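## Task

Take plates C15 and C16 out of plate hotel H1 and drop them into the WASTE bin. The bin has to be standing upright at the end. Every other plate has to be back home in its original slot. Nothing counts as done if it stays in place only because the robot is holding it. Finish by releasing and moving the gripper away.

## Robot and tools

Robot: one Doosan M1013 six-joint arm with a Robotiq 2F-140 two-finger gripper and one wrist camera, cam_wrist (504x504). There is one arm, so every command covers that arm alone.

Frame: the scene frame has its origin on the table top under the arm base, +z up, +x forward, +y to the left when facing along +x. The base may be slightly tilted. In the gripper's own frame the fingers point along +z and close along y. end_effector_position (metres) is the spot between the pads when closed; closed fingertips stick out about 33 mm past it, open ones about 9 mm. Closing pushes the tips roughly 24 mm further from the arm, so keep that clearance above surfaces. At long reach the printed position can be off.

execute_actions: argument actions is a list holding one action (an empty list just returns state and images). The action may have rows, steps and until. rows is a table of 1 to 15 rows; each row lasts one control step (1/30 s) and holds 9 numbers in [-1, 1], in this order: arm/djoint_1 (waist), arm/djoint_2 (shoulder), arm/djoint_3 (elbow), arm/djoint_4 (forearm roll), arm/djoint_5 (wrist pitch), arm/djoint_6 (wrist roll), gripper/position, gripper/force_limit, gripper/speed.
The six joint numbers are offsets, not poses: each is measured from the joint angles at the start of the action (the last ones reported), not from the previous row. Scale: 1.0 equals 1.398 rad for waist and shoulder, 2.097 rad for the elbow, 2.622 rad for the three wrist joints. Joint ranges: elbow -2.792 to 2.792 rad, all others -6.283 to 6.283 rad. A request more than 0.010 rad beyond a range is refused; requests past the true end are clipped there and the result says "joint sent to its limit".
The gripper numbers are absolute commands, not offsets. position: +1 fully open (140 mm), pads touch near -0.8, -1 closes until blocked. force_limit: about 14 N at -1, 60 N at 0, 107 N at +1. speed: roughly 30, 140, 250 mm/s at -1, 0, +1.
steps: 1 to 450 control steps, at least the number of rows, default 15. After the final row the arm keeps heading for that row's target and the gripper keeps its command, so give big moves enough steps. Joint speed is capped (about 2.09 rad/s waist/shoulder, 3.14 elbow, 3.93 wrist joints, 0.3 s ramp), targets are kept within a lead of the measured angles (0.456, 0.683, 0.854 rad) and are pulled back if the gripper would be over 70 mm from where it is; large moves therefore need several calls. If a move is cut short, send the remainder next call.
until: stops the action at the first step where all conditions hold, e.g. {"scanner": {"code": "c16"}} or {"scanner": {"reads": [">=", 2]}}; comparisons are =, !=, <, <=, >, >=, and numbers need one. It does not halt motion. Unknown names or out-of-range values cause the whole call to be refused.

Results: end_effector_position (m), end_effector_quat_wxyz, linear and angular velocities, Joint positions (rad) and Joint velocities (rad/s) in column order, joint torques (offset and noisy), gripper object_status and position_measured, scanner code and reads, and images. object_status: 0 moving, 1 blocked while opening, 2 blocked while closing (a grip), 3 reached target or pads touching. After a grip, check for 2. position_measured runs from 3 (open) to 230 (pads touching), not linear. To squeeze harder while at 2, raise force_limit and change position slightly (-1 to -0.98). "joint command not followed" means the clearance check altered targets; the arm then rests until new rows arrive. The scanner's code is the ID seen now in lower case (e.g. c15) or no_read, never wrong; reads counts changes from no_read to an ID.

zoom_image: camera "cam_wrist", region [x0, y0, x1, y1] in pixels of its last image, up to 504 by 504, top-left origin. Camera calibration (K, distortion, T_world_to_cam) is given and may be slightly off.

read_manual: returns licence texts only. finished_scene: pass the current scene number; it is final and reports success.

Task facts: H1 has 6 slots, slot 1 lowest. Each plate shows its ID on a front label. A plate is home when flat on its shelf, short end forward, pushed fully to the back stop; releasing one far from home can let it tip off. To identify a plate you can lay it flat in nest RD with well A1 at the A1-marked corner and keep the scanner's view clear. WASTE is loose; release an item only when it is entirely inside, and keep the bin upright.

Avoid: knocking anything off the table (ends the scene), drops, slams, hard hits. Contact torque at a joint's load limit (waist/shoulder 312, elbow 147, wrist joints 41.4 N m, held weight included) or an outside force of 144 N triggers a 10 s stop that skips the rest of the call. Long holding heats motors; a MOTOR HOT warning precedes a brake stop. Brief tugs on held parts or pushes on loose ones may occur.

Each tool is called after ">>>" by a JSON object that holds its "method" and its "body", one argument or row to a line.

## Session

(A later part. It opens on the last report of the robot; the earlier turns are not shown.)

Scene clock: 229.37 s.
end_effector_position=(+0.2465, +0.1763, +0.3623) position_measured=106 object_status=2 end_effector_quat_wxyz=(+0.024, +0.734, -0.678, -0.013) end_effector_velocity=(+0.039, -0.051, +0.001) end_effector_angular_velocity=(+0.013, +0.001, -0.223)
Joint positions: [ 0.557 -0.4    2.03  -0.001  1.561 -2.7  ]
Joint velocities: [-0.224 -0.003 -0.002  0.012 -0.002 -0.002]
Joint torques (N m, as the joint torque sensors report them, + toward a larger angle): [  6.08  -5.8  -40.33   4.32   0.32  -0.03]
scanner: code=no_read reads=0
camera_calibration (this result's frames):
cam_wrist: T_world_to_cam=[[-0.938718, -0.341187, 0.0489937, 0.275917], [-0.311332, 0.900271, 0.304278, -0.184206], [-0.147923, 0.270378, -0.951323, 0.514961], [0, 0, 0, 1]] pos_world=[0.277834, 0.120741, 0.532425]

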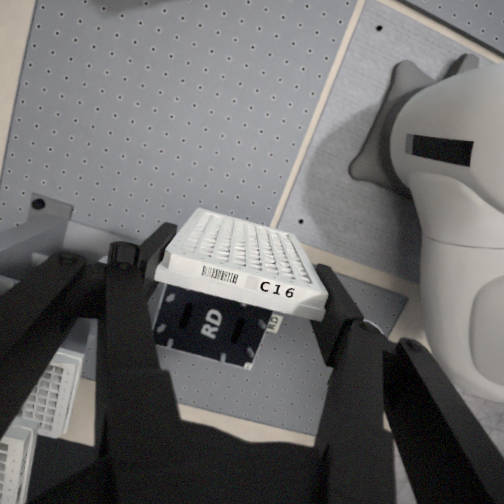

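>>> {"method": "execute_actions", "body": {
  "actions": [
    {"rows": [[-0.6044,0.1572,-0.0601,-0.0014,-0.0587,-0.1537,-1,0.4,-0.5]], "steps": 38}
  ]
}}

Scene clock: 232.20 s.
end_effector_position=(+0.4352, -0.1128, +0.3449) position_measured=106 object_status=2 end_effector_quat_wxyz=(-0.000, -0.568, +0.823, -0.000) end_effector_velocity=(-0.000, -0.004, -0.000) end_effector_angular_velocity=(-0.000, +0.000, -0.005)
Joint positions: [-0.287 -0.18   1.904 -0.005  1.407 -3.103]
Joint velocities: [-0.009  0.001 -0.001  0.    -0.    -0.003]
Joint torques (N m, as the joint torque sensors report them, + toward a larger angle): [ -0.85 -20.76 -39.22   4.     0.37   0.83]
scanner: code=no_read reads=0
camera_calibration (this result's frames):
cam_wrist: T_world_to_cam=[[-0.995702, 0.0924701, -0.00508982, 0.447645], [0.0865581, 0.948769, 0.303883, -0.0275184], [0.0329292, 0.302137, -0.952696, 0.529868], [0, 0, 0, 1]] pos_world=[0.430655, -0.175378, 0.515444]

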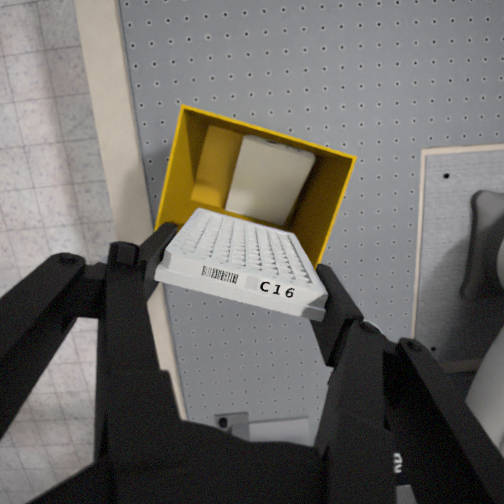

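>>> {"method": "execute_actions", "body": {
  "actions": [
    {"rows": [[-0.0017,0.0666,0.1094,-0.0002,-0.123,0,-1,0.4,-0.5]], "steps": 23}
  ]
}}

Scene clock: 235.33 s.
end_effector_position=(+0.4351, -0.1131, +0.1820) position_measured=106 object_status=2 end_effector_quat_wxyz=(-0.000, -0.568, +0.823, -0.000) end_effector_velocity=(-0.000, +0.000, -0.001) end_effector_angular_velocity=(+0.000, +0.001, -0.000)
Joint positions: [-0.289 -0.087  2.134 -0.005  1.085 -3.103]
Joint velocities: [ 0.     0.     0.001  0.    -0.001  0.   ]
Joint torques (N m, as the joint torque sensors report them, + toward a larger angle): [ -2.02 -29.48 -35.82   3.31   0.36  -0.08]
scanner: code=no_read reads=0
camera_calibration (this result's frames):
cam_wrist: T_world_to_cam=[[-0.995649, 0.0930489, -0.00501223, 0.446747], [0.0871325, 0.948712, 0.303896, 0.0220572], [0.0330323, 0.302137, -0.952692, 0.374662], [0, 0, 0, 1]] pos_world=[0.430505, -0.175695, 0.352474]

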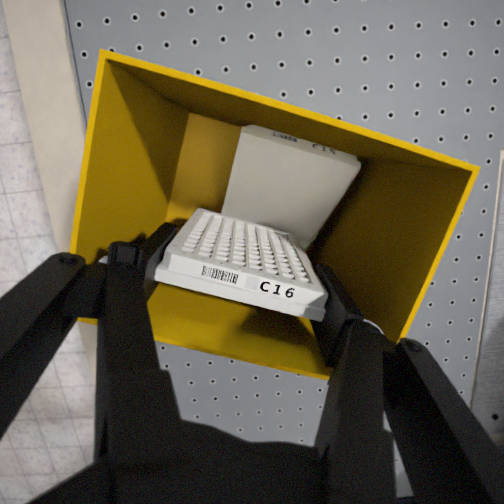

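>>> {"method": "execute_actions", "body": {
  "actions": [
    {"rows": [[0,0,0,0,0,0,0.35,0,-0.3],[0,0,0,0,0,0,0.35,0,-0.3],[0,0,0,0,0,0,0.35,0,-0.3],[0,0,0,0,0,0,0.35,0,-0.3],[0,0,0,0,0,0,0.35,0,-0.3],[0,0,0,0,0,0,0.35,0,-0.3],[0,0,0,0,0,0,0.35,0,-0.3],[0,0,0,0,0,0,0.35,0,-0.3],[0,0,0,0,0,0,0.35,0,-0.3],[0,0,0,0,0,0,0.35,0,-0.3],[0.0012,-0.0666,-0.1094,0.0002,0.123,0,0.35,0,-0.3]], "steps": 32}
  ]
}}

Scene clock: 237.63 s.
end_effector_position=(+0.4351, -0.1131, +0.3449) position_measured=85 object_status=3 end_effector_quat_wxyz=(-0.000, -0.568, +0.823, -0.000) end_effector_velocity=(+0.000, +0.000, +0.002) end_effector_angular_velocity=(-0.000, -0.001, -0.002)
Joint positions: [-0.288 -0.18   1.904 -0.005  1.407 -3.103]
Joint velocities: [ 0.    -0.001 -0.002 -0.     0.002  0.002]
Joint torques (N m, as the joint torque sensors report them, + toward a larger angle): [ -2.75 -21.62 -39.36   3.97   0.65   0.05]
scanner: code=no_read reads=0
camera_calibration (this result's frames):
cam_wrist: T_world_to_cam=[[-0.995637, 0.0931697, -0.00507057, 0.447648], [0.08723, 0.948703, 0.303897, -0.0275199], [0.0331245, 0.302129, -0.952691, 0.529832], [0, 0, 0, 1]] pos_world=[0.430545, -0.175677, 0.5154]

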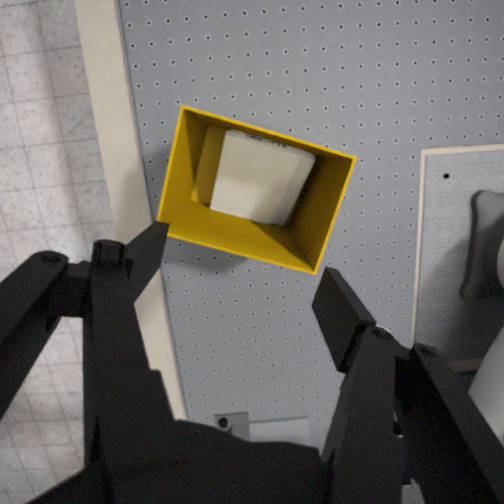

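>>> {"method": "execute_actions", "body": {
  "actions": [
    {"rows": [[0,0,0,0.37,0,0,1,0,0]], "steps": 30}
  ]
}}

Scene clock: 241.30 s.
end_effector_position=(+0.5430, +0.1360, +0.4852) position_measured=3 object_status=3 end_effector_quat_wxyz=(+0.367, -0.440, +0.771, +0.275) end_effector_velocity=(+0.002, +0.002, +0.004) end_effector_angular_velocity=(+0.014, -0.006, -0.003)
Joint positions: [-0.288 -0.18   1.904  0.964  1.407 -3.103]
Joint velocities: [-0.     0.    -0.     0.016 -0.001 -0.001]
Joint torques (N m, as the joint torque sensors report them, + toward a larger angle): [ -2.12 -24.22 -40.39   4.16   0.84  -0.05]
scanner: code=no_read reads=0
camera_calibration (this result's frames):
cam_wrist: T_world_to_cam=[[-0.9394, 0.320976, -0.120426, 0.526997], [-0.00931803, 0.327242, 0.944895, -0.489943], [0.342697, 0.888756, -0.30442, 0.0222146], [0, 0, 0, 1]] pos_world=[0.482883, -0.0285668, 0.533172]

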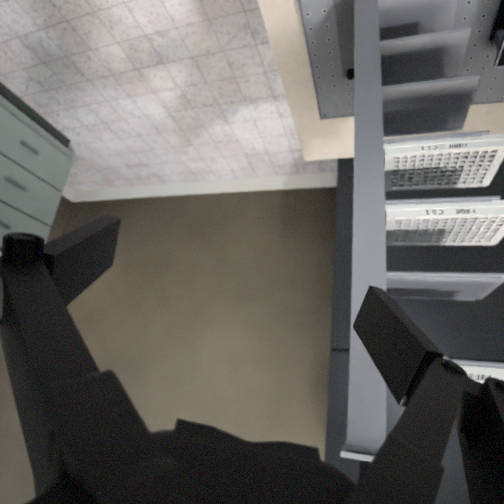

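>>> {"method": "zoom_image", "body": {
  "camera": "cam_wrist",
  "region": [330, 120, 504, 420]
}}

Region (330, 120, 504, 420) of cam_wrist's 504x504 image, scaled by 1.680, with more detail than that image has; it fills the left 292 columns of this view, and the rest is white.

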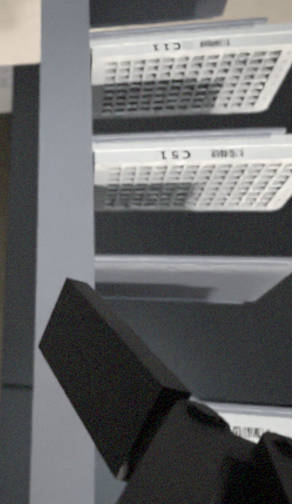

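>>> {"method": "finished_scene", "body": {
  "scene": 1
}}

The scene is finished: the task was done.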